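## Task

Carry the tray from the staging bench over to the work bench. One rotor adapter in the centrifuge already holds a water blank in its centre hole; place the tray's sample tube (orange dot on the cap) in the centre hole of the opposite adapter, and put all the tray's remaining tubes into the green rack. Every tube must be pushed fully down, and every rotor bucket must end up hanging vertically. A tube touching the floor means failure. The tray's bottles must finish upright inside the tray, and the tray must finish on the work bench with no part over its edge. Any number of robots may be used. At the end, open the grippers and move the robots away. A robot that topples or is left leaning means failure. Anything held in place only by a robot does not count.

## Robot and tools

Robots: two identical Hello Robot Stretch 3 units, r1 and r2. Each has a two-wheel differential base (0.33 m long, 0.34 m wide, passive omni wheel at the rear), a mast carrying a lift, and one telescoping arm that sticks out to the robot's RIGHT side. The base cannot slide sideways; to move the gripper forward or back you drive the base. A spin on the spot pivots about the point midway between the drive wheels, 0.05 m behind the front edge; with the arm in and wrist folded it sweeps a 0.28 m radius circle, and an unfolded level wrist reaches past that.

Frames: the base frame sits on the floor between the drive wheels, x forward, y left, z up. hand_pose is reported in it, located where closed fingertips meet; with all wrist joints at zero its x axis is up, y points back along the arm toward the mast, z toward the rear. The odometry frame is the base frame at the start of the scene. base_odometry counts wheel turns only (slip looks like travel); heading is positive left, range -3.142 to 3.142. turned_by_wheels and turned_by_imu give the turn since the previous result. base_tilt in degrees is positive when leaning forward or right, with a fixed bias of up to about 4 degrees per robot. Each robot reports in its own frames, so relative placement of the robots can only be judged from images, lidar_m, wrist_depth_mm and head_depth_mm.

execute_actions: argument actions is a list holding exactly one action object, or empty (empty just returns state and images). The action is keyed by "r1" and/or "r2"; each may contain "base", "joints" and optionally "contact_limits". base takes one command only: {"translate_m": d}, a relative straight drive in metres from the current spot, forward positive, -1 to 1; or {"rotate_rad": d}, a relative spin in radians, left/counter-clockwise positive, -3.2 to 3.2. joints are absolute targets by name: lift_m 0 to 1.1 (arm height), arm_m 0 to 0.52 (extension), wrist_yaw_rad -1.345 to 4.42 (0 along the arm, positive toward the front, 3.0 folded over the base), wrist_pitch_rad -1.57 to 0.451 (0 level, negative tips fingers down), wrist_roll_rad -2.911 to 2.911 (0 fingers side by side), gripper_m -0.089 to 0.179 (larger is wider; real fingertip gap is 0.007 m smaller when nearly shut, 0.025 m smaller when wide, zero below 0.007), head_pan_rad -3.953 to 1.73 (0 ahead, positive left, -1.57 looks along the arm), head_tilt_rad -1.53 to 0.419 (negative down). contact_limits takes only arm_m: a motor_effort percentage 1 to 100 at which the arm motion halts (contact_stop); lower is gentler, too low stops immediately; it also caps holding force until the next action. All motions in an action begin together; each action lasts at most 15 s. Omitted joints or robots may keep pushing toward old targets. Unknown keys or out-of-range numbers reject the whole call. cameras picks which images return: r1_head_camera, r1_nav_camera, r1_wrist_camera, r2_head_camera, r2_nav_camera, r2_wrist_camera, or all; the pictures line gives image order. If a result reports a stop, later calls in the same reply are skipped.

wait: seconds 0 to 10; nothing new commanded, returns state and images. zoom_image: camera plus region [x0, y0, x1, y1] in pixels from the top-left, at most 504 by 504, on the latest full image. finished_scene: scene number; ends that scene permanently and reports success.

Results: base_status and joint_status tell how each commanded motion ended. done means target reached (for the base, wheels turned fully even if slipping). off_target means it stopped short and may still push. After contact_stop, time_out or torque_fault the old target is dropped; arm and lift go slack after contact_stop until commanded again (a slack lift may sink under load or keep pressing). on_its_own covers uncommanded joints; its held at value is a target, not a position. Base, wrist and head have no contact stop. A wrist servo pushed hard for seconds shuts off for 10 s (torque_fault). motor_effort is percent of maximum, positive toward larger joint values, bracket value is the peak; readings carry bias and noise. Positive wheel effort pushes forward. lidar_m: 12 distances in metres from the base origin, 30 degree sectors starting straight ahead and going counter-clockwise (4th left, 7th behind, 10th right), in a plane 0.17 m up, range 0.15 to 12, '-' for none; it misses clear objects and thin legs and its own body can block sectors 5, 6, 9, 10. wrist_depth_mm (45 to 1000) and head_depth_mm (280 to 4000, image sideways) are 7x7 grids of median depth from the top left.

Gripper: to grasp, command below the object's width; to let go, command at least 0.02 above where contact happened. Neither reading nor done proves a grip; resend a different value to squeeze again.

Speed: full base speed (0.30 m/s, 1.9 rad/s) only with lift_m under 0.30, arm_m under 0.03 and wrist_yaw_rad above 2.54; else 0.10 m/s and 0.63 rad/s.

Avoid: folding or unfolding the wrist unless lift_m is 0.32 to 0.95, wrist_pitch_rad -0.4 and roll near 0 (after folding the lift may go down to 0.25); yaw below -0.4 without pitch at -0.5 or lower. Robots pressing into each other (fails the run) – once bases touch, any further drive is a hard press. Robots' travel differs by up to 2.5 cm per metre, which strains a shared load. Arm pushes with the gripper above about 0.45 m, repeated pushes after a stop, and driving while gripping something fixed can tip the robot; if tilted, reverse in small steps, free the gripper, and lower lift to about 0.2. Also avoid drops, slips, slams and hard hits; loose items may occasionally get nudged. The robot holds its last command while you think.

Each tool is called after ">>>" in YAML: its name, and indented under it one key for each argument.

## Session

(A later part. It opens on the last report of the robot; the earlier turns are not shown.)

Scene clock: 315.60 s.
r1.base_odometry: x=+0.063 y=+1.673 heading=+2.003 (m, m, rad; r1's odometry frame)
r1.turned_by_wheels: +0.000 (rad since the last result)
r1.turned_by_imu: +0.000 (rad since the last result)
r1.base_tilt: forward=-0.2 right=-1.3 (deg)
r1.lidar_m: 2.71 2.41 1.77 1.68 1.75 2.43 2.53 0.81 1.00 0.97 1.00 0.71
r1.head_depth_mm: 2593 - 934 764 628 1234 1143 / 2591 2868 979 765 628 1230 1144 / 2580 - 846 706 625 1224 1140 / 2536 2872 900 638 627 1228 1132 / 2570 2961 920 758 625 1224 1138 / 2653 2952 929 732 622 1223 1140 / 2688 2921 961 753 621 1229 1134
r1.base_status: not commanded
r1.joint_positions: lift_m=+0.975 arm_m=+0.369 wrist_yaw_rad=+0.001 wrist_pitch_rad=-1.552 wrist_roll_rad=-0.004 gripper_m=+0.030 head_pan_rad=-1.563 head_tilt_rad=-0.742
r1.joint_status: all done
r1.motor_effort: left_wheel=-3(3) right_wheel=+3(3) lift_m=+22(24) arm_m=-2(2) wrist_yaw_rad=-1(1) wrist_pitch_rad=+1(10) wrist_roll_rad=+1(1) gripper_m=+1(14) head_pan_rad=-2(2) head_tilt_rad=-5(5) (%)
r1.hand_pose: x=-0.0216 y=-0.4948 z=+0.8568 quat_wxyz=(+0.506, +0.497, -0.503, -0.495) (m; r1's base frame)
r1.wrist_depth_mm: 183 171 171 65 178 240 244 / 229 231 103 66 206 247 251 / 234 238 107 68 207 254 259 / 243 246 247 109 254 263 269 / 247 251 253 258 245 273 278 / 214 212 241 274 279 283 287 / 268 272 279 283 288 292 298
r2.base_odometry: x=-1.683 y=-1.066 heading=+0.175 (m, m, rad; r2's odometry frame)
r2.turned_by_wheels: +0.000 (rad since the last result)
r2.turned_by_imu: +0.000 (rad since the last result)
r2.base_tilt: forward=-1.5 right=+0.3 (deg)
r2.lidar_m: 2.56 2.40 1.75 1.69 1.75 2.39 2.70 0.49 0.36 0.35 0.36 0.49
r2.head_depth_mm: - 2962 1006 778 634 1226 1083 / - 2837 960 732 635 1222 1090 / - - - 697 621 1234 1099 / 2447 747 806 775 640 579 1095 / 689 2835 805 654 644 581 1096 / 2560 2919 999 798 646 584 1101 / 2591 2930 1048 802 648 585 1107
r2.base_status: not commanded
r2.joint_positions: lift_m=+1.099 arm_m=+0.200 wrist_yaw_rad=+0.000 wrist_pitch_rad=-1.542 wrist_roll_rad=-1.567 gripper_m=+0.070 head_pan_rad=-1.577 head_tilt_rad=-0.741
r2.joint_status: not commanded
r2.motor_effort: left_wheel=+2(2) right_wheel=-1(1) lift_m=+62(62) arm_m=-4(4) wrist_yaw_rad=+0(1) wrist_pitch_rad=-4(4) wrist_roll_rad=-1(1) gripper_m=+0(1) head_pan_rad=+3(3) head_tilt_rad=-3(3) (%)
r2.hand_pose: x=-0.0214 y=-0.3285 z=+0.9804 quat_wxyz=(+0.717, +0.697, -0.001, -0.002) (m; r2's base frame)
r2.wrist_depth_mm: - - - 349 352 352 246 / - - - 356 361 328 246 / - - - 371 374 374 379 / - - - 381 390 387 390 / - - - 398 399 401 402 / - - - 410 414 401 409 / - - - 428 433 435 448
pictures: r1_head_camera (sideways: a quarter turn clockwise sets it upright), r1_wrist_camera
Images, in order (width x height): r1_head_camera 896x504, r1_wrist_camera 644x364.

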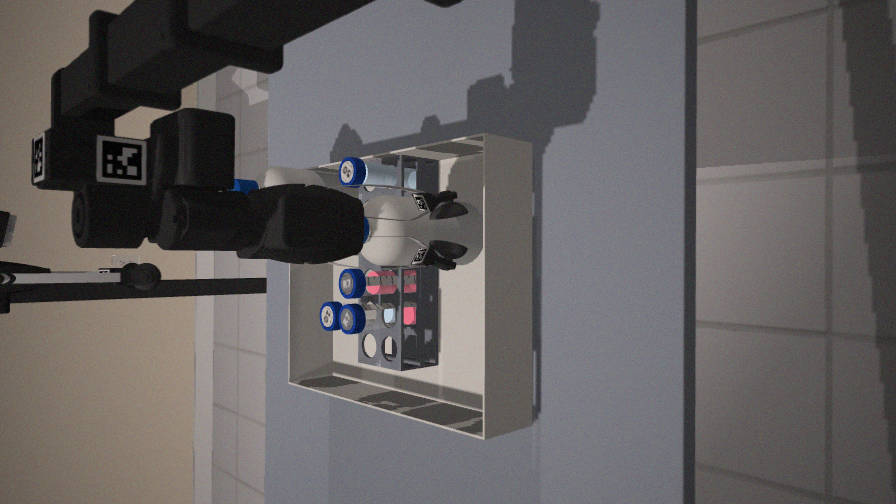

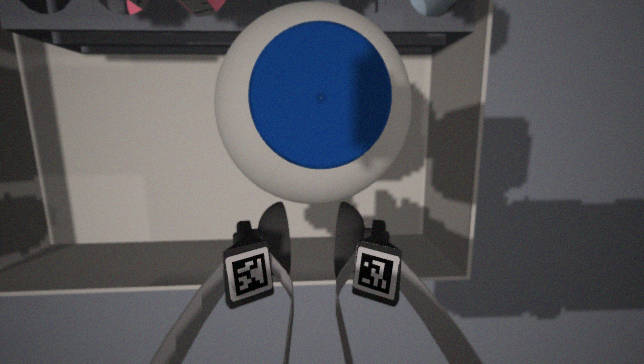

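>>> execute_actions:
  actions:
    - {"r1":{"joints":{"gripper_m":0.118,"arm_m":0.36}}}
  cameras: []

>>> execute_actions:
  actions:
    - {"r1":{"joints":{"lift_m":1.1}}}
  cameras: ["r1_wrist_camera","r1_head_camera"]

Scene clock: 322.37 s.
r1.base_odometry: x=+0.063 y=+1.673 heading=+2.003 (m, m, rad; r1's odometry frame)
r1.turned_by_wheels: +0.000 (rad since the last result)
r1.turned_by_imu: +0.001 (rad since the last result)
r1.base_tilt: forward=-0.1 right=-1.4 (deg)
r1.lidar_m: 2.72 2.41 1.77 1.68 1.75 2.43 2.53 0.81 1.00 0.97 1.00 0.71
r1.head_depth_mm: 2668 - 921 767 628 1234 1135 / 2567 2899 971 764 628 1234 1132 / 2582 - 862 706 626 1225 1136 / 2552 2852 900 649 626 1229 1137 / 2608 2950 926 739 624 1216 1131 / 2686 3031 932 732 626 1225 1134 / 2663 3004 965 758 624 1231 1132
r1.base_status: not commanded
r1.joint_positions: lift_m=+0.975 arm_m=+0.360 wrist_yaw_rad=+0.001 wrist_pitch_rad=-1.552 wrist_roll_rad=-0.004 gripper_m=+0.118 head_pan_rad=-1.563 head_tilt_rad=-0.742
r1.joint_status: all done
r1.motor_effort: left_wheel=-3(3) right_wheel=+3(3) lift_m=+22(22) arm_m=-3(3) wrist_yaw_rad=-1(1) wrist_pitch_rad=+1(1) wrist_roll_rad=+1(1) gripper_m=+0(81) head_pan_rad=-2(2) head_tilt_rad=-4(4) (%)
r1.hand_pose: x=-0.0216 y=-0.4860 z=+0.8568 quat_wxyz=(+0.506, +0.496, -0.503, -0.495) (m; r1's base frame)
r1.wrist_depth_mm: 196 198 103 64 177 240 244 / 229 233 102 66 205 247 251 / 235 238 117 102 226 255 260 / 242 247 250 254 255 264 268 / 235 249 244 242 241 274 277 / 261 - 269 273 277 283 286 / 270 273 278 283 287 292 298
r2.base_odometry: x=-1.683 y=-1.066 heading=+0.175 (m, m, rad; r2's odometry frame)
r2.turned_by_wheels: +0.000 (rad since the last result)
r2.turned_by_imu: +0.000 (rad since the last result)
r2.base_tilt: forward=-1.5 right=+0.2 (deg)
r2.lidar_m: 2.56 2.40 1.75 1.69 1.75 2.39 2.71 0.49 0.36 0.35 0.36 0.49
r2.head_depth_mm: - 2919 1007 778 633 1218 1084 / - 2841 961 732 636 1225 1091 / - - - 696 621 1226 1090 / 2457 809 806 776 640 579 1095 / 701 2858 803 657 642 582 1096 / 2572 2925 998 797 647 582 1104 / 2576 2949 1048 797 649 585 1109
r2.base_status: not commanded
r2.joint_positions: lift_m=+1.099 arm_m=+0.200 wrist_yaw_rad=+0.000 wrist_pitch_rad=-1.542 wrist_roll_rad=-1.567 gripper_m=+0.070 head_pan_rad=-1.577 head_tilt_rad=-0.741
r2.joint_status: not commanded
r2.motor_effort: left_wheel=+2(2) right_wheel=-1(1) lift_m=+62(63) arm_m=-4(4) wrist_yaw_rad=+0(0) wrist_pitch_rad=-4(4) wrist_roll_rad=-1(1) gripper_m=+0(0) head_pan_rad=+3(3) head_tilt_rad=-3(4) (%)
r2.hand_pose: x=-0.0214 y=-0.3285 z=+0.9804 quat_wxyz=(+0.717, +0.697, -0.001, -0.002) (m; r2's base frame)
r2.wrist_depth_mm: - - - 350 350 349 243 / - - - 357 364 327 245 / - - - 373 377 370 377 / - - - 386 389 382 392 / - - - 393 396 398 407 / - - - 410 415 404 405 / - - - 425 430 437 446
pictures: none
No camera images: the call's "cameras" was empty. Leave "cameras" out to get every camera's image.

Scene clock: 324.33 s.
r1.base_odometry: x=+0.063 y=+1.673 heading=+2.003 (m, m, rad; r1's odometry frame)
r1.turned_by_wheels: +0.000 (rad since the last result)
r1.turned_by_imu: +0.000 (rad since the last result)
r1.base_tilt: forward=-0.3 right=-1.4 (deg)
r1.lidar_m: 2.71 2.41 1.77 1.69 1.75 2.42 2.53 0.81 1.00 0.97 1.00 0.71
r1.head_depth_mm: 2615 3017 983 767 629 1233 1136 / 2715 2952 982 761 628 1240 1131 / 2736 3022 820 707 626 1227 1141 / 1686 2819 900 650 625 1231 1134 / 2603 2918 919 755 624 1229 1140 / 2641 2982 927 733 622 1216 1132 / 2647 2971 962 757 620 1229 1132
r1.base_status: not commanded
r1.joint_positions: lift_m=+1.100 arm_m=+0.360 wrist_yaw_rad=+0.001 wrist_pitch_rad=-1.552 wrist_roll_rad=-0.004 gripper_m=+0.118 head_pan_rad=-1.563 head_tilt_rad=-0.742
r1.joint_status: all done
r1.motor_effort: left_wheel=-3(3) right_wheel=+3(3) lift_m=+22(25) arm_m=-3(3) wrist_yaw_rad=-1(1) wrist_pitch_rad=+1(1) wrist_roll_rad=+1(1) gripper_m=+1(0) head_pan_rad=-2(2) head_tilt_rad=-5(4) (%)
r1.hand_pose: x=-0.0216 y=-0.4861 z=+0.9818 quat_wxyz=(+0.506, +0.496, -0.503, -0.494) (m; r1's base frame)
r1.wrist_depth_mm: 333 315 275 294 300 361 366 / 345 349 354 224 367 373 379 / 357 357 366 232 379 385 391 / 368 353 375 381 392 399 405 / 380 382 390 398 403 412 416 / 392 - 407 411 418 426 436 / - - - - - - -
r2.base_odometry: x=-1.683 y=-1.066 heading=+0.175 (m, m, rad; r2's odometry frame)
r2.turned_by_wheels: +0.000 (rad since the last result)
r2.turned_by_imu: +0.000 (rad since the last result)
r2.base_tilt: forward=-1.5 right=+0.3 (deg)
r2.lidar_m: 2.56 2.40 1.76 1.69 1.75 2.39 2.71 0.49 0.36 0.35 0.36 0.49
r2.head_depth_mm: - 2929 1010 777 633 1227 1086 / - 2822 962 732 635 1226 1088 / - - - 694 620 1227 1099 / 730 2818 805 775 639 578 1094 / 2549 2822 805 658 643 581 1099 / 2579 2929 1000 799 646 583 1102 / 2576 2945 1047 800 650 585 1102
r2.base_status: not commanded
r2.joint_positions: lift_m=+1.099 arm_m=+0.200 wrist_yaw_rad=+0.000 wrist_pitch_rad=-1.542 wrist_roll_rad=-1.567 gripper_m=+0.070 head_pan_rad=-1.577 head_tilt_rad=-0.741
r2.joint_status: not commanded
r2.motor_effort: left_wheel=+2(2) right_wheel=-1(1) lift_m=+63(62) arm_m=-4(4) wrist_yaw_rad=+0(1) wrist_pitch_rad=-4(4) wrist_roll_rad=-1(1) gripper_m=+0(0) head_pan_rad=+3(3) head_tilt_rad=-2(3) (%)
r2.hand_pose: x=-0.0214 y=-0.3285 z=+0.9804 quat_wxyz=(+0.717, +0.697, -0.001, -0.002) (m; r2's base frame)
r2.wrist_depth_mm: - - - 348 353 350 243 / - - - 359 363 329 247 / - - - 372 373 372 379 / - - - 386 387 388 389 / - - - 398 399 401 402 / - - - 407 416 404 408 / - - - 420 432 436 447
pictures: r1_head_camera (sideways: a quarter turn clockwise sets it upright), r1_wrist_camera
Images, in order (width x height): r1_head_camera 896x504, r1_wrist_camera 644x364.

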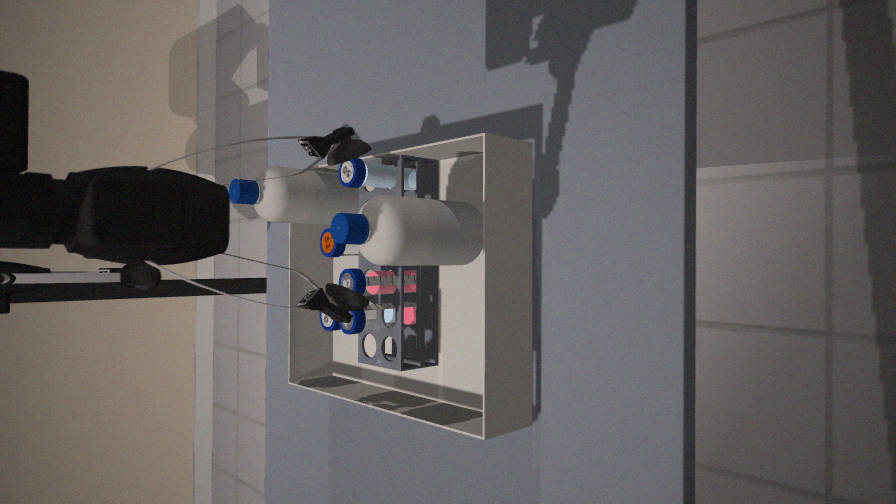

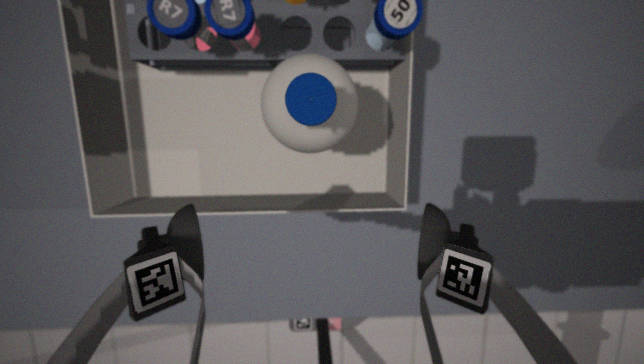

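>>> execute_actions:
  actions:
    - {"r1":{"base":{"translate_m":0.007},"joints":{"arm_m":0.432,"lift_m":1.06}}}
  cameras: ["r1_wrist_camera"]

>>> execute_actions:
  actions:
    - {"r1":{"joints":{"lift_m":0.965}}}
  cameras: ["r1_wrist_camera"]

Scene clock: 332.03 s.
r1.base_odometry: x=+0.060 y=+1.680 heading=+2.003 (m, m, rad; r1's odometry frame)
r1.turned_by_wheels: +0.000 (rad since the last result)
r1.turned_by_imu: +0.001 (rad since the last result)
r1.base_tilt: forward=-0.2 right=-1.4 (deg)
r1.lidar_m: 2.71 2.41 1.76 1.68 1.75 2.43 2.53 0.81 1.00 0.97 1.00 0.71
r1.head_depth_mm: 2716 2961 978 766 630 1231 1138 / 2720 2978 971 763 627 1226 1142 / 2751 2998 811 692 627 1219 1130 / 1280 2178 903 650 625 1222 1137 / 2599 2980 911 753 624 1226 1136 / 2618 3016 928 734 623 1228 1131 / 2696 2966 963 757 621 1218 1136
r1.base_status: done
r1.joint_positions: lift_m=+1.060 arm_m=+0.432 wrist_yaw_rad=+0.001 wrist_pitch_rad=-1.551 wrist_roll_rad=-0.004 gripper_m=+0.118 head_pan_rad=-1.563 head_tilt_rad=-0.742
r1.joint_status: all done
r1.motor_effort: left_wheel=-3(4) right_wheel=+2(6) lift_m=+14(20) arm_m=+4(4) wrist_yaw_rad=-1(0) wrist_pitch_rad=+1(1) wrist_roll_rad=+1(1) gripper_m=+0(1) head_pan_rad=-2(3) head_tilt_rad=-4(5) (%)
r1.hand_pose: x=-0.0216 y=-0.5575 z=+0.9423 quat_wxyz=(+0.506, +0.496, -0.503, -0.494) (m; r1's base frame)
r1.wrist_depth_mm: 270 251 305 259 310 325 328 / 277 258 261 264 267 334 340 / 285 302 269 309 274 346 350 / 326 329 335 199 344 356 359 / 337 338 348 165 353 367 374 / 346 - 329 328 327 383 387 / 361 367 372 380 383 391 400
r2.base_odometry: x=-1.683 y=-1.066 heading=+0.175 (m, m, rad; r2's odometry frame)
r2.turned_by_wheels: +0.000 (rad since the last result)
r2.turned_by_imu: +0.000 (rad since the last result)
r2.base_tilt: forward=-1.5 right=+0.3 (deg)
r2.lidar_m: 2.56 2.40 1.75 1.69 1.75 2.40 2.70 0.49 0.36 0.35 0.36 0.49
r2.head_depth_mm: - 2925 1008 778 633 1218 1088 / - 2827 961 733 636 1229 1092 / - - - 695 620 1228 1090 / 638 1420 807 776 641 579 1094 / 651 2868 803 655 642 581 1100 / 2565 2927 1001 798 645 583 1101 / 2581 2921 1047 800 648 585 1103
r2.base_status: not commanded
r2.joint_positions: lift_m=+1.099 arm_m=+0.200 wrist_yaw_rad=+0.000 wrist_pitch_rad=-1.542 wrist_roll_rad=-1.567 gripper_m=+0.070 head_pan_rad=-1.577 head_tilt_rad=-0.741
r2.joint_status: not commanded
r2.motor_effort: left_wheel=+3(2) right_wheel=-1(1) lift_m=+62(62) arm_m=-4(5) wrist_yaw_rad=+0(1) wrist_pitch_rad=-4(4) wrist_roll_rad=-1(1) gripper_m=+0(0) head_pan_rad=+3(3) head_tilt_rad=-3(3) (%)
r2.hand_pose: x=-0.0214 y=-0.3285 z=+0.9804 quat_wxyz=(+0.717, +0.697, -0.001, -0.002) (m; r2's base frame)
r2.wrist_depth_mm: - - - 348 350 352 243 / - - - 360 362 325 245 / - - - 371 375 373 380 / - - - 385 385 387 390 / - - - 397 398 397 405 / - - - 410 415 403 412 / - - - 426 424 437 448
pictures: r1_wrist_camera
Images, in order (width x height): r1_wrist_camera 644x364.

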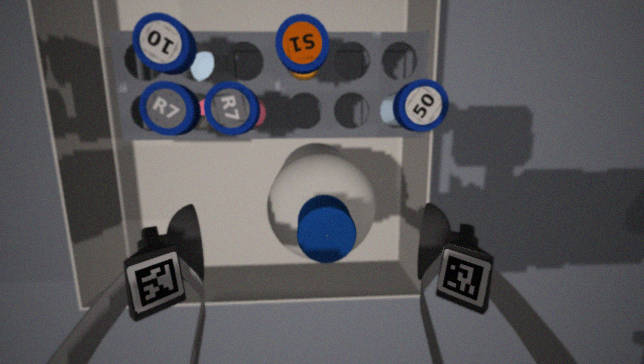

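Scene clock: 333.73 s.
r1.base_odometry: x=+0.060 y=+1.679 heading=+2.003 (m, m, rad; r1's odometry frame)
r1.turned_by_wheels: +0.000 (rad since the last result)
r1.turned_by_imu: +0.000 (rad since the last result)
r1.base_tilt: forward=-0.3 right=-1.3 (deg)
r1.lidar_m: 2.71 2.41 1.77 1.69 1.75 2.42 2.54 0.81 1.00 0.96 1.00 0.71
r1.head_depth_mm: 2646 - 925 762 625 1237 1143 / 2536 3021 977 765 628 1231 1136 / 2587 - 824 672 627 1221 1134 / 2507 2863 723 648 624 1224 1130 / 2599 3016 906 753 624 1232 1137 / 2669 3019 930 731 622 1225 1135 / 2650 2927 965 757 621 1226 1131
r1.base_status: not commanded
r1.joint_positions: lift_m=+0.965 arm_m=+0.432 wrist_yaw_rad=+0.001 wrist_pitch_rad=-1.551 wrist_roll_rad=-0.004 gripper_m=+0.118 head_pan_rad=-1.563 head_tilt_rad=-0.742
r1.joint_status: all done
r1.motor_effort: left_wheel=-4(4) right_wheel=+5(4) lift_m=+13(12) arm_m=+3(3) wrist_yaw_rad=-1(1) wrist_pitch_rad=+1(1) wrist_roll_rad=+1(1) gripper_m=-1(1) head_pan_rad=-2(1) head_tilt_rad=-5(4) (%)
r1.hand_pose: x=-0.0216 y=-0.5575 z=+0.8474 quat_wxyz=(+0.506, +0.496, -0.503, -0.494) (m; r1's base frame)
r1.wrist_depth_mm: 115 164 189 160 197 172 235 / 108 109 167 172 173 115 242 / 111 113 174 228 180 124 251 / 232 236 240 114 244 251 258 / 238 242 244 101 106 261 266 / 246 - 111 88 105 270 276 / 236 234 223 68 210 278 286
r2.base_odometry: x=-1.683 y=-1.066 heading=+0.175 (m, m, rad; r2's odometry frame)
r2.turned_by_wheels: +0.000 (rad since the last result)
r2.turned_by_imu: +0.000 (rad since the last result)
r2.base_tilt: forward=-1.5 right=+0.3 (deg)
r2.lidar_m: 2.56 2.40 1.76 1.69 1.75 2.40 2.70 0.49 0.36 0.35 0.36 0.49
r2.head_depth_mm: - 2985 1008 775 631 1222 1087 / - 2835 962 734 637 1226 1095 / - - - 694 620 1230 1092 / 2455 709 808 779 641 579 1095 / 646 2850 806 656 643 580 1101 / 2551 2921 999 795 647 582 1100 / 2598 2919 1044 800 648 585 1104
r2.base_status: not commanded
r2.joint_positions: lift_m=+1.099 arm_m=+0.200 wrist_yaw_rad=+0.000 wrist_pitch_rad=-1.542 wrist_roll_rad=-1.567 gripper_m=+0.070 head_pan_rad=-1.577 head_tilt_rad=-0.741
r2.joint_status: not commanded
r2.motor_effort: left_wheel=+2(2) right_wheel=-1(1) lift_m=+63(63) arm_m=-4(4) wrist_yaw_rad=+0(1) wrist_pitch_rad=-4(4) wrist_roll_rad=-1(1) gripper_m=+0(0) head_pan_rad=+2(3) head_tilt_rad=-2(3) (%)
r2.hand_pose: x=-0.0214 y=-0.3285 z=+0.9804 quat_wxyz=(+0.717, +0.697, -0.001, -0.002) (m; r2's base frame)
r2.wrist_depth_mm: - - - 349 349 351 244 / - - - 360 362 328 246 / - - - 373 376 373 379 / - - - 381 390 388 392 / - - - 398 396 397 403 / - - - 409 417 402 411 / - - - 427 435 436 442
pictures: r1_wrist_camera
Images, in order (width x height): r1_wrist_camera 644x364.

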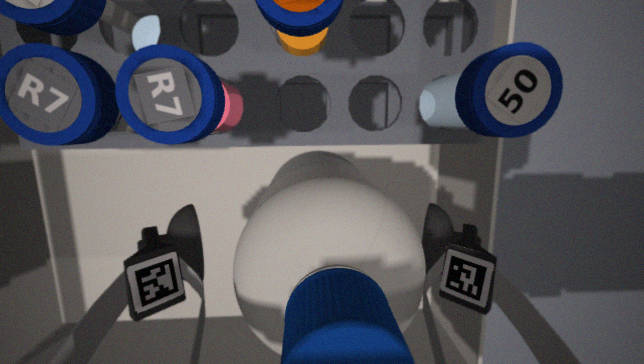

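>>> execute_actions:
  actions:
    - {"r1":{"joints":{"arm_m":0.42}}}
  cameras: []

>>> execute_actions:
  actions:
    - {"r1":{"joints":{"gripper_m":0.075}}}
  cameras: ["r1_wrist_camera","r1_head_camera"]

Scene clock: 347.90 s.
r1.base_odometry: x=+0.060 y=+1.679 heading=+2.003 (m, m, rad; r1's odometry frame)
r1.turned_by_wheels: +0.000 (rad since the last result)
r1.turned_by_imu: +0.001 (rad since the last result)
r1.base_tilt: forward=-0.3 right=-1.4 (deg)
r1.lidar_m: 2.71 2.41 1.77 1.68 1.74 2.43 2.53 0.81 1.00 0.97 1.00 0.70
r1.head_depth_mm: 2610 - 921 765 627 1227 1144 / 2618 3019 973 762 627 1230 1138 / 2539 - 829 672 628 1233 1144 / 2519 2878 898 650 628 1234 1140 / 2666 3016 901 747 627 1224 1131 / 2649 3008 929 734 623 1232 1126 / 2659 2947 964 757 625 1220 1134
r1.base_status: not commanded
r1.joint_positions: lift_m=+0.965 arm_m=+0.420 wrist_yaw_rad=+0.001 wrist_pitch_rad=-1.551 wrist_roll_rad=-0.004 gripper_m=+0.118 head_pan_rad=-1.563 head_tilt_rad=-0.742
r1.joint_status: all done
r1.motor_effort: left_wheel=-3(4) right_wheel=+4(4) lift_m=+13(13) arm_m=-3(3) wrist_yaw_rad=-1(0) wrist_pitch_rad=+0(1) wrist_roll_rad=+1(1) gripper_m=+0(1) head_pan_rad=-3(3) head_tilt_rad=-4(5) (%)
r1.hand_pose: x=-0.0216 y=-0.5464 z=+0.8473 quat_wxyz=(+0.506, +0.496, -0.504, -0.494) (m; r1's base frame)
r1.wrist_depth_mm: 107 107 165 167 171 113 235 / 107 109 153 223 173 116 242 / 226 230 232 176 238 244 249 / 232 237 237 101 222 251 259 / 238 243 176 98 103 261 267 / 245 - 252 66 72 271 275 / 226 218 216 67 68 279 286
r2.base_odometry: x=-1.683 y=-1.066 heading=+0.175 (m, m, rad; r2's odometry frame)
r2.turned_by_wheels: +0.000 (rad since the last result)
r2.turned_by_imu: +0.000 (rad since the last result)
r2.base_tilt: forward=-1.5 right=+0.2 (deg)
r2.lidar_m: 2.55 2.40 1.76 1.69 1.76 2.40 2.70 0.49 0.36 0.35 0.36 0.49
r2.head_depth_mm: - 2939 1008 778 633 1226 1087 / - 2840 964 731 636 1228 1088 / - - - 696 621 1228 1093 / 2462 709 808 777 641 579 1097 / 656 2837 807 658 643 581 1100 / 2556 2934 1000 798 645 582 1101 / 2591 2943 1048 802 648 585 1104
r2.base_status: not commanded
r2.joint_positions: lift_m=+1.099 arm_m=+0.200 wrist_yaw_rad=+0.000 wrist_pitch_rad=-1.542 wrist_roll_rad=-1.567 gripper_m=+0.070 head_pan_rad=-1.577 head_tilt_rad=-0.741
r2.joint_status: not commanded
r2.motor_effort: left_wheel=+2(2) right_wheel=-1(1) lift_m=+62(62) arm_m=-4(4) wrist_yaw_rad=+0(1) wrist_pitch_rad=-4(4) wrist_roll_rad=-1(1) gripper_m=+0(0) head_pan_rad=+3(3) head_tilt_rad=-2(3) (%)
r2.hand_pose: x=-0.0214 y=-0.3285 z=+0.9804 quat_wxyz=(+0.717, +0.697, -0.001, -0.002) (m; r2's base frame)
r2.wrist_depth_mm: - - - 349 353 349 245 / - - - 360 362 327 246 / - - - 371 374 374 375 / - - - 383 388 392 390 / - - - 395 398 395 403 / - - - 411 412 400 409 / - - - 424 425 439 445
pictures: none
No camera images: the call's "cameras" was empty. Leave "cameras" out to get every camera's image.

Scene clock: 349.23 s.
r1.base_odometry: x=+0.060 y=+1.680 heading=+2.003 (m, m, rad; r1's odometry frame)
r1.turned_by_wheels: +0.000 (rad since the last result)
r1.turned_by_imu: +0.000 (rad since the last result)
r1.base_tilt: forward=-0.1 right=-1.3 (deg)
r1.lidar_m: 2.70 2.41 1.77 1.68 1.76 2.43 2.55 0.81 1.00 0.97 1.00 0.70
r1.head_depth_mm: 2615 - 921 766 628 1234 1133 / 2581 3001 970 763 628 1227 1140 / 2553 - 805 735 627 1236 1139 / 2533 2912 813 651 626 1228 1132 / 2620 2950 900 756 626 1224 1142 / 2642 2961 926 733 624 1223 1124 / 2632 2941 966 757 625 1225 1134
r1.base_status: not commanded
r1.joint_positions: lift_m=+0.965 arm_m=+0.420 wrist_yaw_rad=+0.001 wrist_pitch_rad=-1.561 wrist_roll_rad=-0.003 gripper_m=+0.075 head_pan_rad=-1.563 head_tilt_rad=-0.742
r1.joint_status: all done
r1.motor_effort: left_wheel=-2(4) right_wheel=+2(4) lift_m=+14(13) arm_m=-2(3) wrist_yaw_rad=-1(1) wrist_pitch_rad=+5(6) wrist_roll_rad=+1(1) gripper_m=-1(82) head_pan_rad=-2(3) head_tilt_rad=-5(5) (%)
r1.hand_pose: x=-0.0216 y=-0.5436 z=+0.8475 quat_wxyz=(+0.503, +0.498, -0.501, -0.497) (m; r1's base frame)
r1.wrist_depth_mm: 105 105 163 165 169 112 232 / 107 109 154 220 175 116 242 / 227 229 172 101 237 244 250 / 233 235 101 95 223 252 258 / 239 244 100 63 108 260 268 / 246 250 84 64 66 273 276 / 214 212 207 67 209 281 287
r2.base_odometry: x=-1.683 y=-1.066 heading=+0.175 (m, m, rad; r2's odometry frame)
r2.turned_by_wheels: +0.000 (rad since the last result)
r2.turned_by_imu: +0.000 (rad since the last result)
r2.base_tilt: forward=-1.5 right=+0.3 (deg)
r2.lidar_m: 2.56 2.40 1.76 1.69 1.75 2.40 2.71 0.49 0.36 0.35 0.36 0.49
r2.head_depth_mm: - 2955 1009 779 633 1222 1086 / - 2851 960 732 635 1224 1090 / - - - 695 622 1230 1093 / 2455 713 803 772 639 578 1094 / 656 2810 805 658 644 581 1096 / 2560 2940 1002 798 645 582 1101 / 2582 2924 1048 802 650 585 1100
r2.base_status: not commanded
r2.joint_positions: lift_m=+1.099 arm_m=+0.200 wrist_yaw_rad=+0.000 wrist_pitch_rad=-1.542 wrist_roll_rad=-1.567 gripper_m=+0.070 head_pan_rad=-1.577 head_tilt_rad=-0.741
r2.joint_status: not commanded
r2.motor_effort: left_wheel=+2(2) right_wheel=-1(1) lift_m=+62(63) arm_m=-4(4) wrist_yaw_rad=+0(1) wrist_pitch_rad=-4(4) wrist_roll_rad=-1(2) gripper_m=+0(0) head_pan_rad=+3(3) head_tilt_rad=-4(2) (%)
r2.hand_pose: x=-0.0214 y=-0.3285 z=+0.9804 quat_wxyz=(+0.717, +0.697, -0.001, -0.002) (m; r2's base frame)
r2.wrist_depth_mm: - - - 349 354 352 244 / - - - 356 362 328 247 / - - - 368 374 373 377 / - - - 383 387 387 391 / - - - 394 394 398 404 / - - - 411 418 405 407 / - - - 421 431 439 442
pictures: r1_head_camera (sideways: a quarter turn clockwise sets it upright), r1_wrist_camera
Images, in order (width x height): r1_head_camera 896x504, r1_wrist_camera 644x364.

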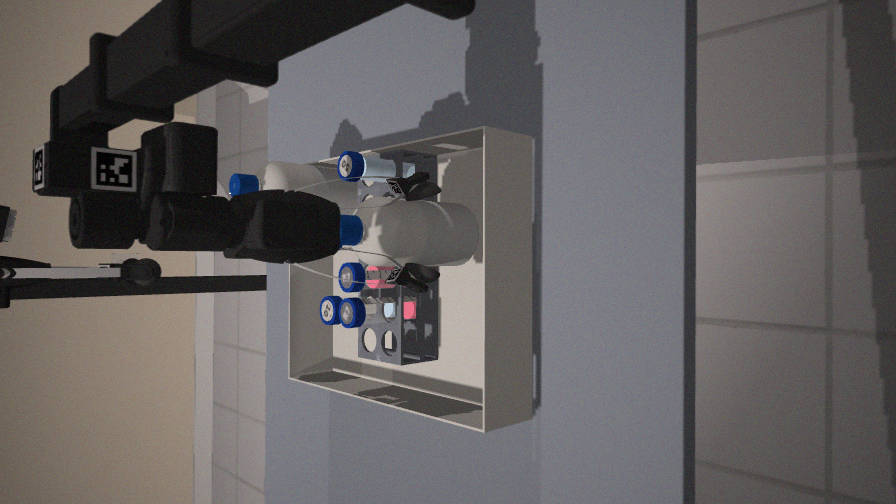

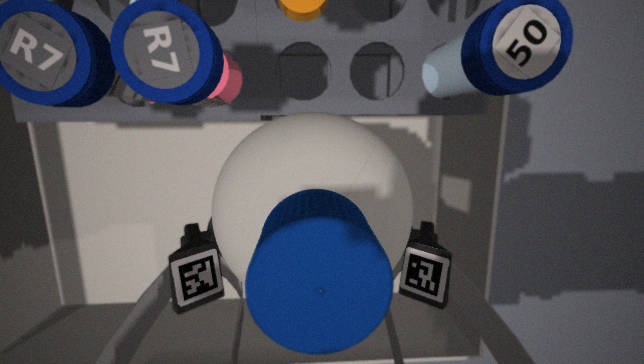

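>>> execute_actions:
  actions:
    - {"r1":{"joints":{"gripper_m":0.118}}}
  cameras: []

>>> execute_actions:
  actions:
    - {"r1":{"joints":{"lift_m":1.07}}}
  cameras: []

>>> execute_actions:
  actions:
    - {"r1":{"base":{"translate_m":-0.063},"joints":{"gripper_m":0.0,"arm_m":0.425}}}
  cameras: ["r1_wrist_camera"]

Scene clock: 358.47 s.
r1.base_odometry: x=+0.060 y=+1.680 heading=+2.003 (m, m, rad; r1's odometry frame)
r1.turned_by_wheels: +0.000 (rad since the last result)
r1.turned_by_imu: +0.001 (rad since the last result)
r1.base_tilt: forward=-0.1 right=-1.4 (deg)
r1.lidar_m: 2.71 2.42 1.76 1.69 1.75 2.43 2.54 0.81 1.00 0.97 1.00 0.71
r1.head_depth_mm: 2641 - 923 765 629 1231 1138 / 2598 3039 973 766 628 1235 1126 / 2569 - 817 737 627 1226 1139 / 2495 2871 900 661 627 1227 1135 / 2571 3001 903 745 624 1225 1136 / 2685 2970 929 734 624 1225 1133 / 2666 2977 964 759 622 1224 1125
r1.base_status: not commanded
r1.joint_positions: lift_m=+0.965 arm_m=+0.420 wrist_yaw_rad=+0.001 wrist_pitch_rad=-1.553 wrist_roll_rad=-0.003 gripper_m=+0.118 head_pan_rad=-1.563 head_tilt_rad=-0.742
r1.joint_status: all done
r1.motor_effort: left_wheel=-2(2) right_wheel=+2(2) lift_m=+13(13) arm_m=-2(2) wrist_yaw_rad=+0(1) wrist_pitch_rad=+1(6) wrist_roll_rad=+1(1) gripper_m=+0(81) head_pan_rad=-3(3) head_tilt_rad=-4(5) (%)
r1.hand_pose: x=-0.0216 y=-0.5458 z=+0.8474 quat_wxyz=(+0.506, +0.496, -0.503, -0.495) (m; r1's base frame)
r1.wrist_depth_mm: 106 107 164 167 170 112 235 / 107 109 152 220 173 116 242 / 228 229 172 104 238 243 250 / 232 236 102 96 223 250 257 / 238 244 100 63 105 260 266 / 246 - 251 64 249 272 276 / 226 217 206 67 213 279 285
r2.base_odometry: x=-1.683 y=-1.066 heading=+0.175 (m, m, rad; r2's odometry frame)
r2.turned_by_wheels: +0.000 (rad since the last result)
r2.turned_by_imu: +0.000 (rad since the last result)
r2.base_tilt: forward=-1.5 right=+0.3 (deg)
r2.lidar_m: 2.56 2.40 1.75 1.69 1.75 2.39 2.71 0.49 0.36 0.35 0.36 0.49
r2.head_depth_mm: - 2947 1009 776 633 1221 1088 / - 2829 960 732 635 1226 1093 / - - - 694 620 1230 1088 / 2469 710 803 773 640 579 1095 / 655 2843 806 657 643 581 1102 / 2558 2916 1002 797 646 582 1100 / 2585 2928 1042 801 648 585 1106
r2.base_status: not commanded
r2.joint_positions: lift_m=+1.099 arm_m=+0.200 wrist_yaw_rad=+0.000 wrist_pitch_rad=-1.542 wrist_roll_rad=-1.567 gripper_m=+0.070 head_pan_rad=-1.577 head_tilt_rad=-0.741
r2.joint_status: not commanded
r2.motor_effort: left_wheel=+2(2) right_wheel=-1(1) lift_m=+63(62) arm_m=-4(4) wrist_yaw_rad=+1(1) wrist_pitch_rad=-4(4) wrist_roll_rad=-1(1) gripper_m=+0(0) head_pan_rad=+3(3) head_tilt_rad=-3(3) (%)
r2.hand_pose: x=-0.0214 y=-0.3285 z=+0.9804 quat_wxyz=(+0.717, +0.697, -0.001, -0.002) (m; r2's base frame)
r2.wrist_depth_mm: - - - 348 352 349 244 / - - - 360 362 326 245 / - - - 372 379 373 382 / - - - 386 388 382 394 / - - - 397 395 396 401 / - - - 410 416 404 411 / - - - 425 428 437 445
pictures: none
No camera images: the call's "cameras" was empty. Leave "cameras" out to get every camera's image.

Scene clock: 360.27 s.
r1.base_odometry: x=+0.060 y=+1.680 heading=+2.003 (m, m, rad; r1's odometry frame)
r1.turned_by_wheels: +0.000 (rad since the last result)
r1.turned_by_imu: +0.000 (rad since the last result)
r1.base_tilt: forward=-0.3 right=-1.5 (deg)
r1.lidar_m: 2.71 2.42 1.77 1.68 1.75 2.43 2.54 0.81 1.00 0.97 1.00 0.70
r1.head_depth_mm: 2674 2991 979 765 629 1232 1137 / 2728 2940 973 766 627 1235 1133 / 2734 2983 806 733 625 1228 1139 / 1270 1509 897 661 624 1229 1131 / 2612 2987 897 755 625 1218 1139 / 2678 2973 933 733 624 1225 1131 / 2661 2962 964 756 623 1224 1130
r1.base_status: not commanded
r1.joint_positions: lift_m=+1.070 arm_m=+0.420 wrist_yaw_rad=+0.001 wrist_pitch_rad=-1.552 wrist_roll_rad=-0.003 gripper_m=+0.118 head_pan_rad=-1.563 head_tilt_rad=-0.742
r1.joint_status: all done
r1.motor_effort: left_wheel=-2(2) right_wheel=+2(2) lift_m=+22(22) arm_m=-2(2) wrist_yaw_rad=-1(1) wrist_pitch_rad=+1(2) wrist_roll_rad=+1(1) gripper_m=+0(1) head_pan_rad=-3(3) head_tilt_rad=-5(4) (%)
r1.hand_pose: x=-0.0216 y=-0.5460 z=+0.9518 quat_wxyz=(+0.506, +0.496, -0.503, -0.495) (m; r1's base frame)
r1.wrist_depth_mm: 279 258 291 209 321 333 339 / 298 266 265 274 271 343 350 / 325 323 333 275 346 353 360 / 334 340 345 187 356 366 371 / 348 340 359 362 352 378 381 / 361 - 328 379 385 391 398 / 372 379 381 390 400 407 412
r2.base_odometry: x=-1.683 y=-1.066 heading=+0.175 (m, m, rad; r2's odometry frame)
r2.turned_by_wheels: +0.000 (rad since the last result)
r2.turned_by_imu: +0.000 (rad since the last result)
r2.base_tilt: forward=-1.5 right=+0.3 (deg)
r2.lidar_m: 2.56 2.39 1.76 1.69 1.75 2.39 2.70 0.49 0.36 0.35 0.36 0.49
r2.head_depth_mm: - 2958 1007 777 633 1221 1087 / - 2825 960 733 635 1226 1088 / - - - 694 621 1228 1092 / 636 1413 803 774 640 578 1098 / 2529 2856 806 655 644 580 1098 / 2567 2911 999 797 646 583 1098 / 2584 2934 1047 803 649 584 1105
r2.base_status: not commanded
r2.joint_positions: lift_m=+1.099 arm_m=+0.200 wrist_yaw_rad=+0.000 wrist_pitch_rad=-1.542 wrist_roll_rad=-1.567 gripper_m=+0.070 head_pan_rad=-1.577 head_tilt_rad=-0.741
r2.joint_status: not commanded
r2.motor_effort: left_wheel=+2(2) right_wheel=-1(1) lift_m=+62(63) arm_m=-4(4) wrist_yaw_rad=-1(1) wrist_pitch_rad=-4(4) wrist_roll_rad=-1(1) gripper_m=+0(0) head_pan_rad=+3(3) head_tilt_rad=-3(2) (%)
r2.hand_pose: x=-0.0214 y=-0.3285 z=+0.9804 quat_wxyz=(+0.717, +0.697, -0.001, -0.002) (m; r2's base frame)
r2.wrist_depth_mm: - - - 347 352 352 244 / - - - 358 363 325 245 / - - - 369 376 374 377 / - - - 383 389 389 391 / - - - 399 401 398 402 / - - - 414 419 400 407 / - - - 425 427 440 442
pictures: none
No camera images: the call's "cameras" was empty. Leave "cameras" out to get every camera's image.

Scene clock: 362.70 s.
r1.base_odometry: x=+0.086 y=+1.622 heading=+2.003 (m, m, rad; r1's odometry frame)
r1.turned_by_wheels: +0.000 (rad since the last result)
r1.turned_by_imu: +0.001 (rad since the last result)
r1.base_tilt: forward=-0.2 right=-1.4 (deg)
r1.lidar_m: 2.77 2.41 1.77 1.68 1.75 2.43 2.47 0.76 1.00 0.97 1.00 0.76
r1.head_depth_mm: 2665 2988 976 765 628 1233 1142 / 2753 2987 972 761 626 1234 1135 / 2738 3034 979 758 626 1229 1136 / 2676 3018 793 649 626 1222 1131 / 2543 2921 900 735 623 1222 1139 / 2674 2984 899 758 623 1224 1132 / 2665 3013 960 731 623 1218 1129
r1.base_status: done
r1.joint_positions: lift_m=+1.070 arm_m=+0.425 wrist_yaw_rad=+0.001 wrist_pitch_rad=-1.552 wrist_roll_rad=-0.003 gripper_m=+0.000 head_pan_rad=-1.563 head_tilt_rad=-0.742
r1.joint_status: all done
r1.motor_effort: left_wheel=-3(9) right_wheel=+3(4) lift_m=+22(22) arm_m=+4(4) wrist_yaw_rad=-1(0) wrist_pitch_rad=+1(1) wrist_roll_rad=+1(1) gripper_m=-7(84) head_pan_rad=-2(2) head_tilt_rad=-5(5) (%)
r1.hand_pose: x=-0.0216 y=-0.5504 z=+0.9518 quat_wxyz=(+0.506, +0.496, -0.503, -0.495) (m; r1's base frame)
r1.wrist_depth_mm: 201 284 210 316 329 333 338 / 263 246 268 270 337 344 347 / 304 273 274 279 347 356 358 / 327 340 212 188 359 364 371 / 323 353 355 362 371 380 383 / 300 341 338 381 387 392 397 / 373 377 385 392 394 407 412
r2.base_odometry: x=-1.683 y=-1.066 heading=+0.175 (m, m, rad; r2's odometry frame)
r2.turned_by_wheels: +0.000 (rad since the last result)
r2.turned_by_imu: +0.000 (rad since the last result)
r2.base_tilt: forward=-1.5 right=+0.3 (deg)
r2.lidar_m: 2.55 2.40 1.76 1.69 1.75 2.40 2.70 0.49 0.36 0.35 0.36 0.49
r2.head_depth_mm: - 2952 1010 779 633 1222 1084 / - 2828 961 732 635 1223 1087 / - - - 695 621 1233 1091 / 2573 2851 817 774 640 579 1094 / 645 1402 805 656 644 581 1098 / 2593 2913 1001 796 646 582 1099 / 2578 2912 1043 799 649 584 1105
r2.base_status: not commanded
r2.joint_positions: lift_m=+1.099 arm_m=+0.200 wrist_yaw_rad=+0.000 wrist_pitch_rad=-1.542 wrist_roll_rad=-1.567 gripper_m=+0.070 head_pan_rad=-1.577 head_tilt_rad=-0.741
r2.joint_status: not commanded
r2.motor_effort: left_wheel=+2(2) right_wheel=-1(1) lift_m=+63(62) arm_m=-4(4) wrist_yaw_rad=-1(1) wrist_pitch_rad=-4(4) wrist_roll_rad=-1(1) gripper_m=+1(0) head_pan_rad=+3(2) head_tilt_rad=-4(3) (%)
r2.hand_pose: x=-0.0214 y=-0.3285 z=+0.9804 quat_wxyz=(+0.717, +0.697, -0.001, -0.002) (m; r2's base frame)
r2.wrist_depth_mm: - - - 347 354 351 244 / - - - 359 365 328 245 / - - - 373 376 373 381 / - - - 383 388 388 393 / - - - 401 403 399 404 / - - - 416 417 404 413 / - - - 420 428 439 445
pictures: r1_wrist_camera
Images, in order (width x height): r1_wrist_camera 644x364.

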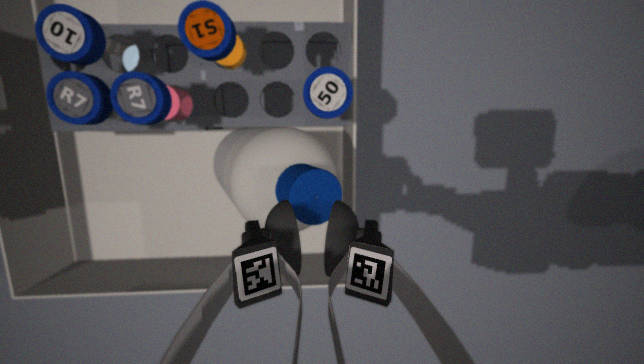

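>>> execute_actions:
  actions:
    - {"r1":{"joints":{"gripper_m":0.06}}}
  cameras: ["r1_wrist_camera","r1_head_camera"]

Scene clock: 369.10 s.
r1.base_odometry: x=+0.086 y=+1.622 heading=+2.003 (m, m, rad; r1's odometry frame)
r1.turned_by_wheels: +0.000 (rad since the last result)
r1.turned_by_imu: +0.001 (rad since the last result)
r1.base_tilt: forward=-0.3 right=-1.4 (deg)
r1.lidar_m: 2.77 2.41 1.77 1.68 1.75 2.43 2.48 0.76 1.00 0.97 1.00 0.76
r1.head_depth_mm: 2669 3023 981 765 629 1231 1138 / 2713 2961 971 761 625 1231 1137 / 2664 2975 971 760 627 1229 1135 / 2680 2903 795 660 626 1225 1143 / 2570 2889 898 728 624 1229 1133 / 2677 3038 902 754 625 1220 1134 / 2658 2958 964 730 623 1216 1133
r1.base_status: not commanded
r1.joint_positions: lift_m=+1.070 arm_m=+0.425 wrist_yaw_rad=+0.001 wrist_pitch_rad=-1.552 wrist_roll_rad=-0.003 gripper_m=+0.060 head_pan_rad=-1.563 head_tilt_rad=-0.742
r1.joint_status: all done
r1.motor_effort: left_wheel=-3(3) right_wheel=+3(3) lift_m=+21(22) arm_m=+3(4) wrist_yaw_rad=-1(1) wrist_pitch_rad=+1(1) wrist_roll_rad=+1(1) gripper_m=-1(81) head_pan_rad=-2(3) head_tilt_rad=-6(5) (%)
r1.hand_pose: x=-0.0216 y=-0.5504 z=+0.9518 quat_wxyz=(+0.506, +0.496, -0.503, -0.495) (m; r1's base frame)
r1.wrist_depth_mm: 202 284 210 316 328 334 338 / 262 245 269 270 340 341 348 / 302 273 274 303 348 354 359 / 326 342 194 310 360 365 372 / 323 352 352 362 372 376 384 / 307 339 374 337 388 390 397 / 371 381 385 390 397 406 414
r2.base_odometry: x=-1.683 y=-1.066 heading=+0.175 (m, m, rad; r2's odometry frame)
r2.turned_by_wheels: +0.000 (rad since the last result)
r2.turned_by_imu: +0.000 (rad since the last result)
r2.base_tilt: forward=-1.5 right=+0.3 (deg)
r2.lidar_m: 2.55 2.40 1.75 1.69 1.75 2.40 2.71 0.49 0.36 0.35 0.36 0.49
r2.head_depth_mm: - 2941 1008 778 633 1220 1086 / - 2808 960 730 637 1228 1088 / - - - 694 621 1229 1094 / 2572 2859 812 772 640 579 1095 / 643 2765 806 656 643 581 1100 / 2586 2878 1003 797 645 582 1099 / 2586 2925 1046 800 648 585 1108
r2.base_status: not commanded
r2.joint_positions: lift_m=+1.099 arm_m=+0.200 wrist_yaw_rad=+0.000 wrist_pitch_rad=-1.542 wrist_roll_rad=-1.567 gripper_m=+0.070 head_pan_rad=-1.577 head_tilt_rad=-0.741
r2.joint_status: not commanded
r2.motor_effort: left_wheel=+2(2) right_wheel=-1(2) lift_m=+62(62) arm_m=-4(4) wrist_yaw_rad=-1(1) wrist_pitch_rad=-4(4) wrist_roll_rad=-1(1) gripper_m=+0(0) head_pan_rad=+3(3) head_tilt_rad=-3(4) (%)
r2.hand_pose: x=-0.0214 y=-0.3285 z=+0.9804 quat_wxyz=(+0.717, +0.697, -0.001, -0.002) (m; r2's base frame)
r2.wrist_depth_mm: - - - 347 355 352 245 / - - - 360 363 327 245 / - - - 372 375 376 381 / - - - 386 387 384 392 / - - - 398 396 399 402 / - - - 409 416 404 411 / - - - 422 427 437 439
pictures: r1_head_camera (sideways: a quarter turn clockwise sets it upright), r1_wrist_camera
Images, in order (width x height): r1_head_camera 896x504, r1_wrist_camera 644x364.

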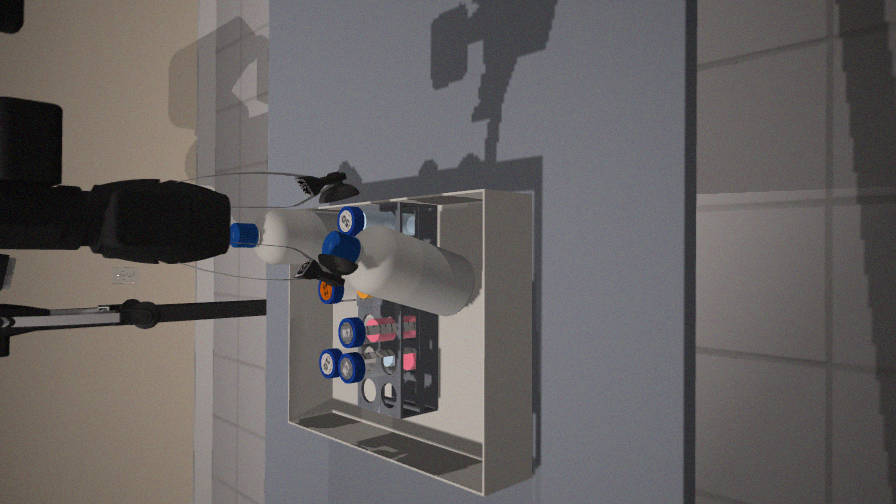

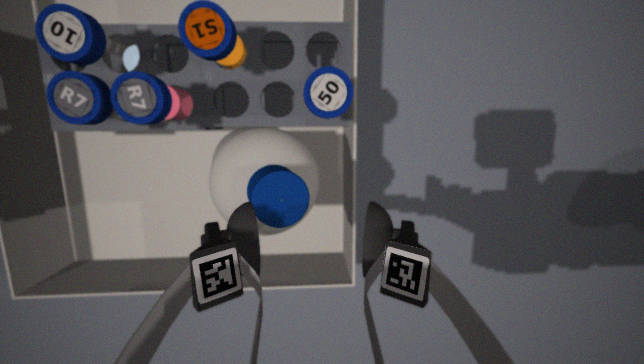

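>>> execute_actions:
  actions:
    - {"r1":{"joints":{"lift_m":1.1}}}
  cameras: []

>>> execute_actions:
  actions:
    - {"r1":{"base":{"translate_m":-0.03},"joints":{"gripper_m":0.0}}}
  cameras: ["r1_wrist_camera","r1_head_camera"]

Scene clock: 376.33 s.
r1.base_odometry: x=+0.086 y=+1.622 heading=+2.003 (m, m, rad; r1's odometry frame)
r1.turned_by_wheels: +0.000 (rad since the last result)
r1.turned_by_imu: +0.001 (rad since the last result)
r1.base_tilt: forward=-0.3 right=-1.5 (deg)
r1.lidar_m: 2.77 2.42 1.77 1.68 1.75 2.43 2.47 0.76 1.00 0.97 1.00 0.76
r1.head_depth_mm: 2665 2999 974 765 627 1227 1140 / 2638 3004 973 760 630 1229 1134 / 2601 2970 936 757 627 1229 1134 / 2652 3004 800 700 624 1223 1136 / 2586 2894 902 660 624 1225 1137 / 2654 2960 900 757 622 1234 1128 / 2661 2960 969 730 623 1228 1127
r1.base_status: not commanded
r1.joint_positions: lift_m=+1.100 arm_m=+0.425 wrist_yaw_rad=+0.001 wrist_pitch_rad=-1.552 wrist_roll_rad=-0.003 gripper_m=+0.060 head_pan_rad=-1.563 head_tilt_rad=-0.742
r1.joint_status: all done
r1.motor_effort: left_wheel=-3(3) right_wheel=+3(3) lift_m=+22(21) arm_m=+4(4) wrist_yaw_rad=-1(1) wrist_pitch_rad=+1(1) wrist_roll_rad=+1(1) gripper_m=+0(0) head_pan_rad=-3(2) head_tilt_rad=-4(3) (%)
r1.hand_pose: x=-0.0216 y=-0.5504 z=+0.9818 quat_wxyz=(+0.506, +0.496, -0.503, -0.495) (m; r1's base frame)
r1.wrist_depth_mm: 311 335 338 346 357 365 365 / 304 240 299 302 370 373 377 / 317 302 302 372 380 386 390 / 334 368 228 382 392 398 403 / 350 379 385 389 408 409 414 / 392 394 409 410 421 427 431 / 404 412 418 429 434 440 448
r2.base_odometry: x=-1.683 y=-1.066 heading=+0.175 (m, m, rad; r2's odometry frame)
r2.turned_by_wheels: +0.000 (rad since the last result)
r2.turned_by_imu: +0.000 (rad since the last result)
r2.base_tilt: forward=-1.4 right=+0.2 (deg)
r2.lidar_m: 2.55 2.40 1.75 1.69 1.76 2.40 2.70 0.50 0.36 0.35 0.36 0.49
r2.head_depth_mm: - 2937 1006 777 633 1222 1086 / - 2829 961 730 637 1226 1089 / - - - 695 622 1226 1093 / 2560 2895 805 773 639 580 1098 / 635 2827 806 655 643 580 1100 / 2558 2927 1000 797 646 583 1103 / 2585 2929 1047 800 649 585 1109
r2.base_status: not commanded
r2.joint_positions: lift_m=+1.099 arm_m=+0.200 wrist_yaw_rad=+0.000 wrist_pitch_rad=-1.542 wrist_roll_rad=-1.567 gripper_m=+0.070 head_pan_rad=-1.577 head_tilt_rad=-0.741
r2.joint_status: not commanded
r2.motor_effort: left_wheel=+2(2) right_wheel=-1(1) lift_m=+62(62) arm_m=-5(4) wrist_yaw_rad=+0(2) wrist_pitch_rad=-4(4) wrist_roll_rad=-1(1) gripper_m=+0(0) head_pan_rad=+3(3) head_tilt_rad=-3(2) (%)
r2.hand_pose: x=-0.0214 y=-0.3285 z=+0.9804 quat_wxyz=(+0.717, +0.697, -0.001, -0.002) (m; r2's base frame)
r2.wrist_depth_mm: - - - 347 350 351 243 / - - - 358 365 328 246 / - - - 370 375 372 379 / - - - 388 387 387 390 / - - - 399 397 402 409 / - - - 409 417 399 411 / - - - 427 431 434 445
pictures: none
No camera images: the call's "cameras" was empty. Leave "cameras" out to get every camera's image.

Scene clock: 378.73 s.
r1.base_odometry: x=+0.099 y=+1.595 heading=+2.003 (m, m, rad; r1's odometry frame)
r1.turned_by_wheels: +0.000 (rad since the last result)
r1.turned_by_imu: +0.000 (rad since the last result)
r1.base_tilt: forward=-0.3 right=-1.5 (deg)
r1.lidar_m: 2.79 2.41 1.77 1.68 1.75 2.44 2.45 0.73 1.00 0.97 1.00 0.79
r1.head_depth_mm: 2645 2976 974 767 627 1234 1133 / 2652 2974 978 764 628 1236 1143 / 2615 3013 973 766 627 1224 1138 / 2652 3000 821 735 625 1225 1146 / 2571 2942 900 648 623 1220 1134 / 2636 2987 901 756 624 1213 1133 / 2692 2934 924 725 623 1228 1131
r1.base_status: done
r1.joint_positions: lift_m=+1.100 arm_m=+0.425 wrist_yaw_rad=+0.001 wrist_pitch_rad=-1.552 wrist_roll_rad=-0.003 gripper_m=+0.000 head_pan_rad=-1.563 head_tilt_rad=-0.742
r1.joint_status: all done
r1.motor_effort: left_wheel=-3(8) right_wheel=+2(5) lift_m=+22(22) arm_m=+4(3) wrist_yaw_rad=-1(1) wrist_pitch_rad=+1(1) wrist_roll_rad=+1(1) gripper_m=-1(79) head_pan_rad=-2(3) head_tilt_rad=-4(5) (%)
r1.hand_pose: x=-0.0216 y=-0.5504 z=+0.9818 quat_wxyz=(+0.506, +0.496, -0.503, -0.495) (m; r1's base frame)
r1.wrist_depth_mm: 325 337 339 347 357 362 368 / 263 293 299 360 369 372 380 / 322 296 304 373 379 385 391 / 361 210 260 382 391 399 401 / 360 380 388 - 406 412 419 / 392 398 401 417 417 424 432 / 404 413 420 421 431 441 449
r2.base_odometry: x=-1.683 y=-1.066 heading=+0.175 (m, m, rad; r2's odometry frame)
r2.turned_by_wheels: +0.000 (rad since the last result)
r2.turned_by_imu: +0.000 (rad since the last result)
r2.base_tilt: forward=-1.6 right=+0.3 (deg)
r2.lidar_m: 2.55 2.40 1.75 1.69 1.75 2.40 2.70 0.49 0.36 0.35 0.36 0.49
r2.head_depth_mm: - 2901 1010 778 633 1219 1083 / - 2846 960 731 636 1226 1090 / - - - 694 621 1227 1089 / 2612 2852 802 774 641 577 1096 / 2464 2802 806 658 643 581 1099 / 2457 2886 998 796 646 583 1101 / 2588 2930 1046 801 648 585 1107
r2.base_status: not commanded
r2.joint_positions: lift_m=+1.099 arm_m=+0.200 wrist_yaw_rad=+0.000 wrist_pitch_rad=-1.542 wrist_roll_rad=-1.567 gripper_m=+0.070 head_pan_rad=-1.577 head_tilt_rad=-0.741
r2.joint_status: not commanded
r2.motor_effort: left_wheel=+2(3) right_wheel=-1(1) lift_m=+62(62) arm_m=-4(4) wrist_yaw_rad=+0(2) wrist_pitch_rad=-4(4) wrist_roll_rad=-1(1) gripper_m=+1(0) head_pan_rad=+2(3) head_tilt_rad=-3(3) (%)
r2.hand_pose: x=-0.0214 y=-0.3285 z=+0.9804 quat_wxyz=(+0.717, +0.697, -0.001, -0.002) (m; r2's base frame)
r2.wrist_depth_mm: - - - 352 351 353 244 / - - - 362 366 325 245 / - - - 372 374 376 378 / - - - 380 386 388 391 / - - - 398 402 398 401 / - - - 410 415 402 412 / - - - 423 427 435 448
pictures: r1_head_camera (sideways: a quarter turn clockwise sets it upright), r1_wrist_camera
Images, in order (width x height): r1_head_camera 896x504, r1_wrist_camera 644x364.

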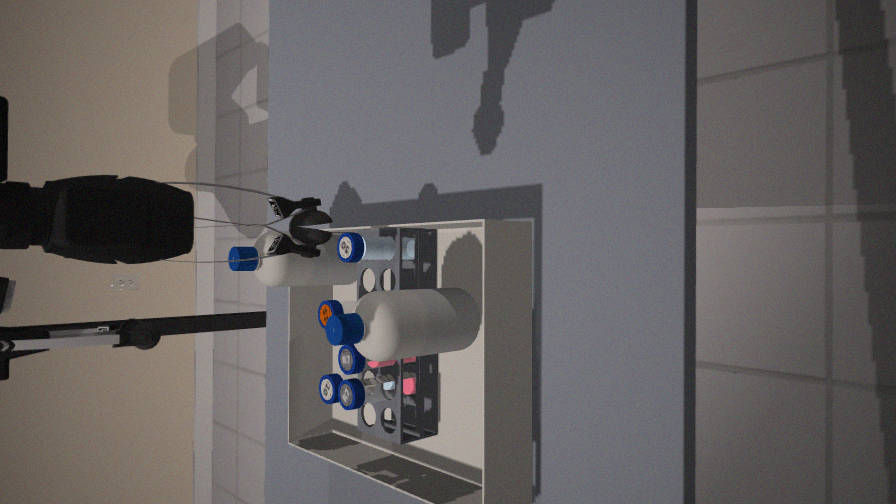

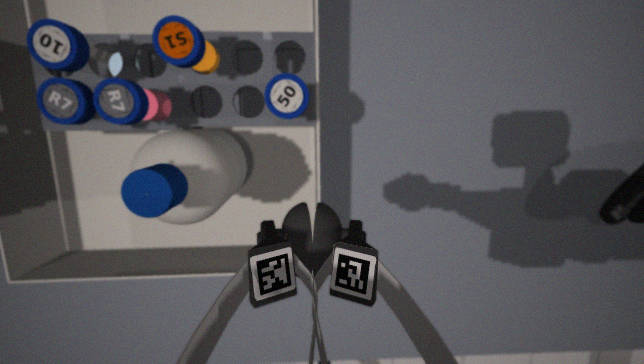

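>>> execute_actions:
  actions:
    - {"r1":{"base":{"translate_m":0.045},"joints":{"arm_m":0.328,"wrist_roll_rad":-1.57,"gripper_m":0.07}},"r2":{"joints":{"arm_m":0.379}}}
  cameras: ["r1_wrist_camera","r2_wrist_camera"]

Scene clock: 390.23 s.
r1.base_odometry: x=+0.080 y=+1.636 heading=+2.003 (m, m, rad; r1's odometry frame)
r1.turned_by_wheels: +0.000 (rad since the last result)
r1.turned_by_imu: +0.001 (rad since the last result)
r1.base_tilt: forward=-0.3 right=-1.4 (deg)
r1.lidar_m: 2.75 2.41 1.77 1.69 1.75 2.43 2.49 0.77 1.00 0.96 1.00 0.75
r1.head_depth_mm: 2679 2964 976 766 628 1233 1133 / 2748 3005 976 763 630 1223 1140 / - 3023 971 740 625 1227 1135 / 2579 3040 830 661 625 1229 1135 / 1645 2963 905 699 625 1233 1134 / 2678 2986 922 751 622 1227 1130 / 2625 2955 963 734 625 1225 1127
r1.base_status: done
r1.joint_positions: lift_m=+1.100 arm_m=+0.328 wrist_yaw_rad=+0.001 wrist_pitch_rad=-1.550 wrist_roll_rad=-1.566 gripper_m=+0.070 head_pan_rad=-1.563 head_tilt_rad=-0.742
r1.joint_status: all done
r1.motor_effort: left_wheel=-3(4) right_wheel=+2(7) lift_m=+22(22) arm_m=-3(4) wrist_yaw_rad=+0(1) wrist_pitch_rad=+0(1) wrist_roll_rad=-2(2) gripper_m=+0(80) head_pan_rad=-3(2) head_tilt_rad=-5(5) (%)
r1.hand_pose: x=-0.0214 y=-0.4547 z=+0.9817 quat_wxyz=(+0.714, +0.700, -0.001, -0.002) (m; r1's base frame)
r1.wrist_depth_mm: - - 344 347 353 296 363 / - - 355 360 359 268 372 / - - 366 374 240 206 383 / - - 379 384 387 337 334 / - - 388 394 368 409 423 / - - 412 411 - 429 440 / - - 421 428 437 445 456
r2.base_odometry: x=-1.683 y=-1.066 heading=+0.175 (m, m, rad; r2's odometry frame)
r2.turned_by_wheels: +0.000 (rad since the last result)
r2.turned_by_imu: +0.000 (rad since the last result)
r2.base_tilt: forward=-1.5 right=+0.2 (deg)
r2.lidar_m: 2.55 2.40 1.75 1.69 1.75 2.40 2.70 0.49 0.36 0.35 0.36 0.49
r2.head_depth_mm: 2597 2964 1008 778 634 1221 1088 / 2609 2936 1010 733 635 1224 1090 / - 2986 946 781 637 1230 1094 / 2492 2998 803 772 641 578 1095 / 731 2963 960 657 644 580 1100 / 2572 2926 1040 799 645 583 1100 / 2589 2934 1045 801 649 585 1102
r2.base_status: not commanded
r2.joint_positions: lift_m=+1.099 arm_m=+0.379 wrist_yaw_rad=+0.000 wrist_pitch_rad=-1.542 wrist_roll_rad=-1.567 gripper_m=+0.070 head_pan_rad=-1.577 head_tilt_rad=-0.741
r2.joint_status: all done
r2.motor_effort: left_wheel=+2(2) right_wheel=-1(1) lift_m=+62(62) arm_m=+2(3) wrist_yaw_rad=-2(0) wrist_pitch_rad=-4(4) wrist_roll_rad=-1(1) gripper_m=+0(0) head_pan_rad=+3(3) head_tilt_rad=-3(3) (%)
r2.hand_pose: x=-0.0214 y=-0.5070 z=+0.9804 quat_wxyz=(+0.717, +0.697, -0.001, -0.002) (m; r2's base frame)
r2.wrist_depth_mm: - 342 344 343 193 301 251 / - 351 353 354 236 331 370 / - 359 367 369 371 309 280 / - 375 378 378 383 328 283 / - 390 391 393 392 333 392 / - - 410 403 387 375 409 / - 418 422 423 428 435 442
pictures: r1_wrist_camera, r2_wrist_camera
Images, in order (width x height): r1_wrist_camera 644x364, r2_wrist_camera 644x364.

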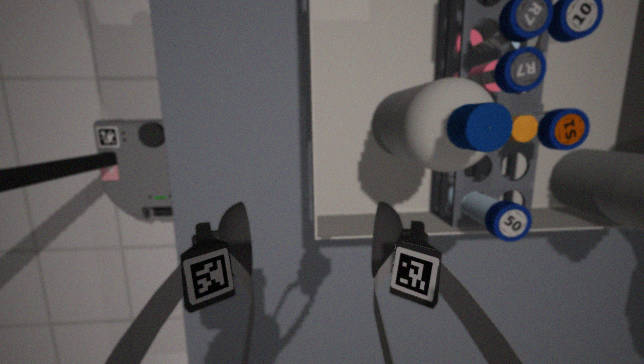

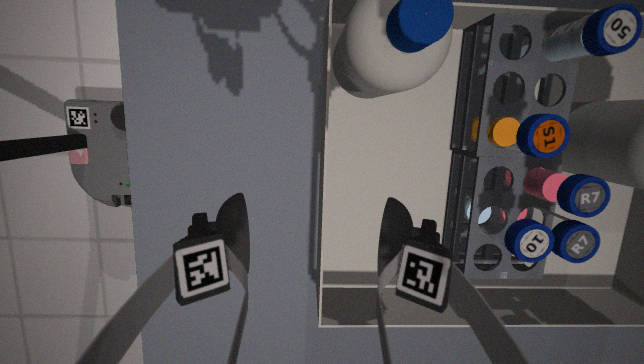

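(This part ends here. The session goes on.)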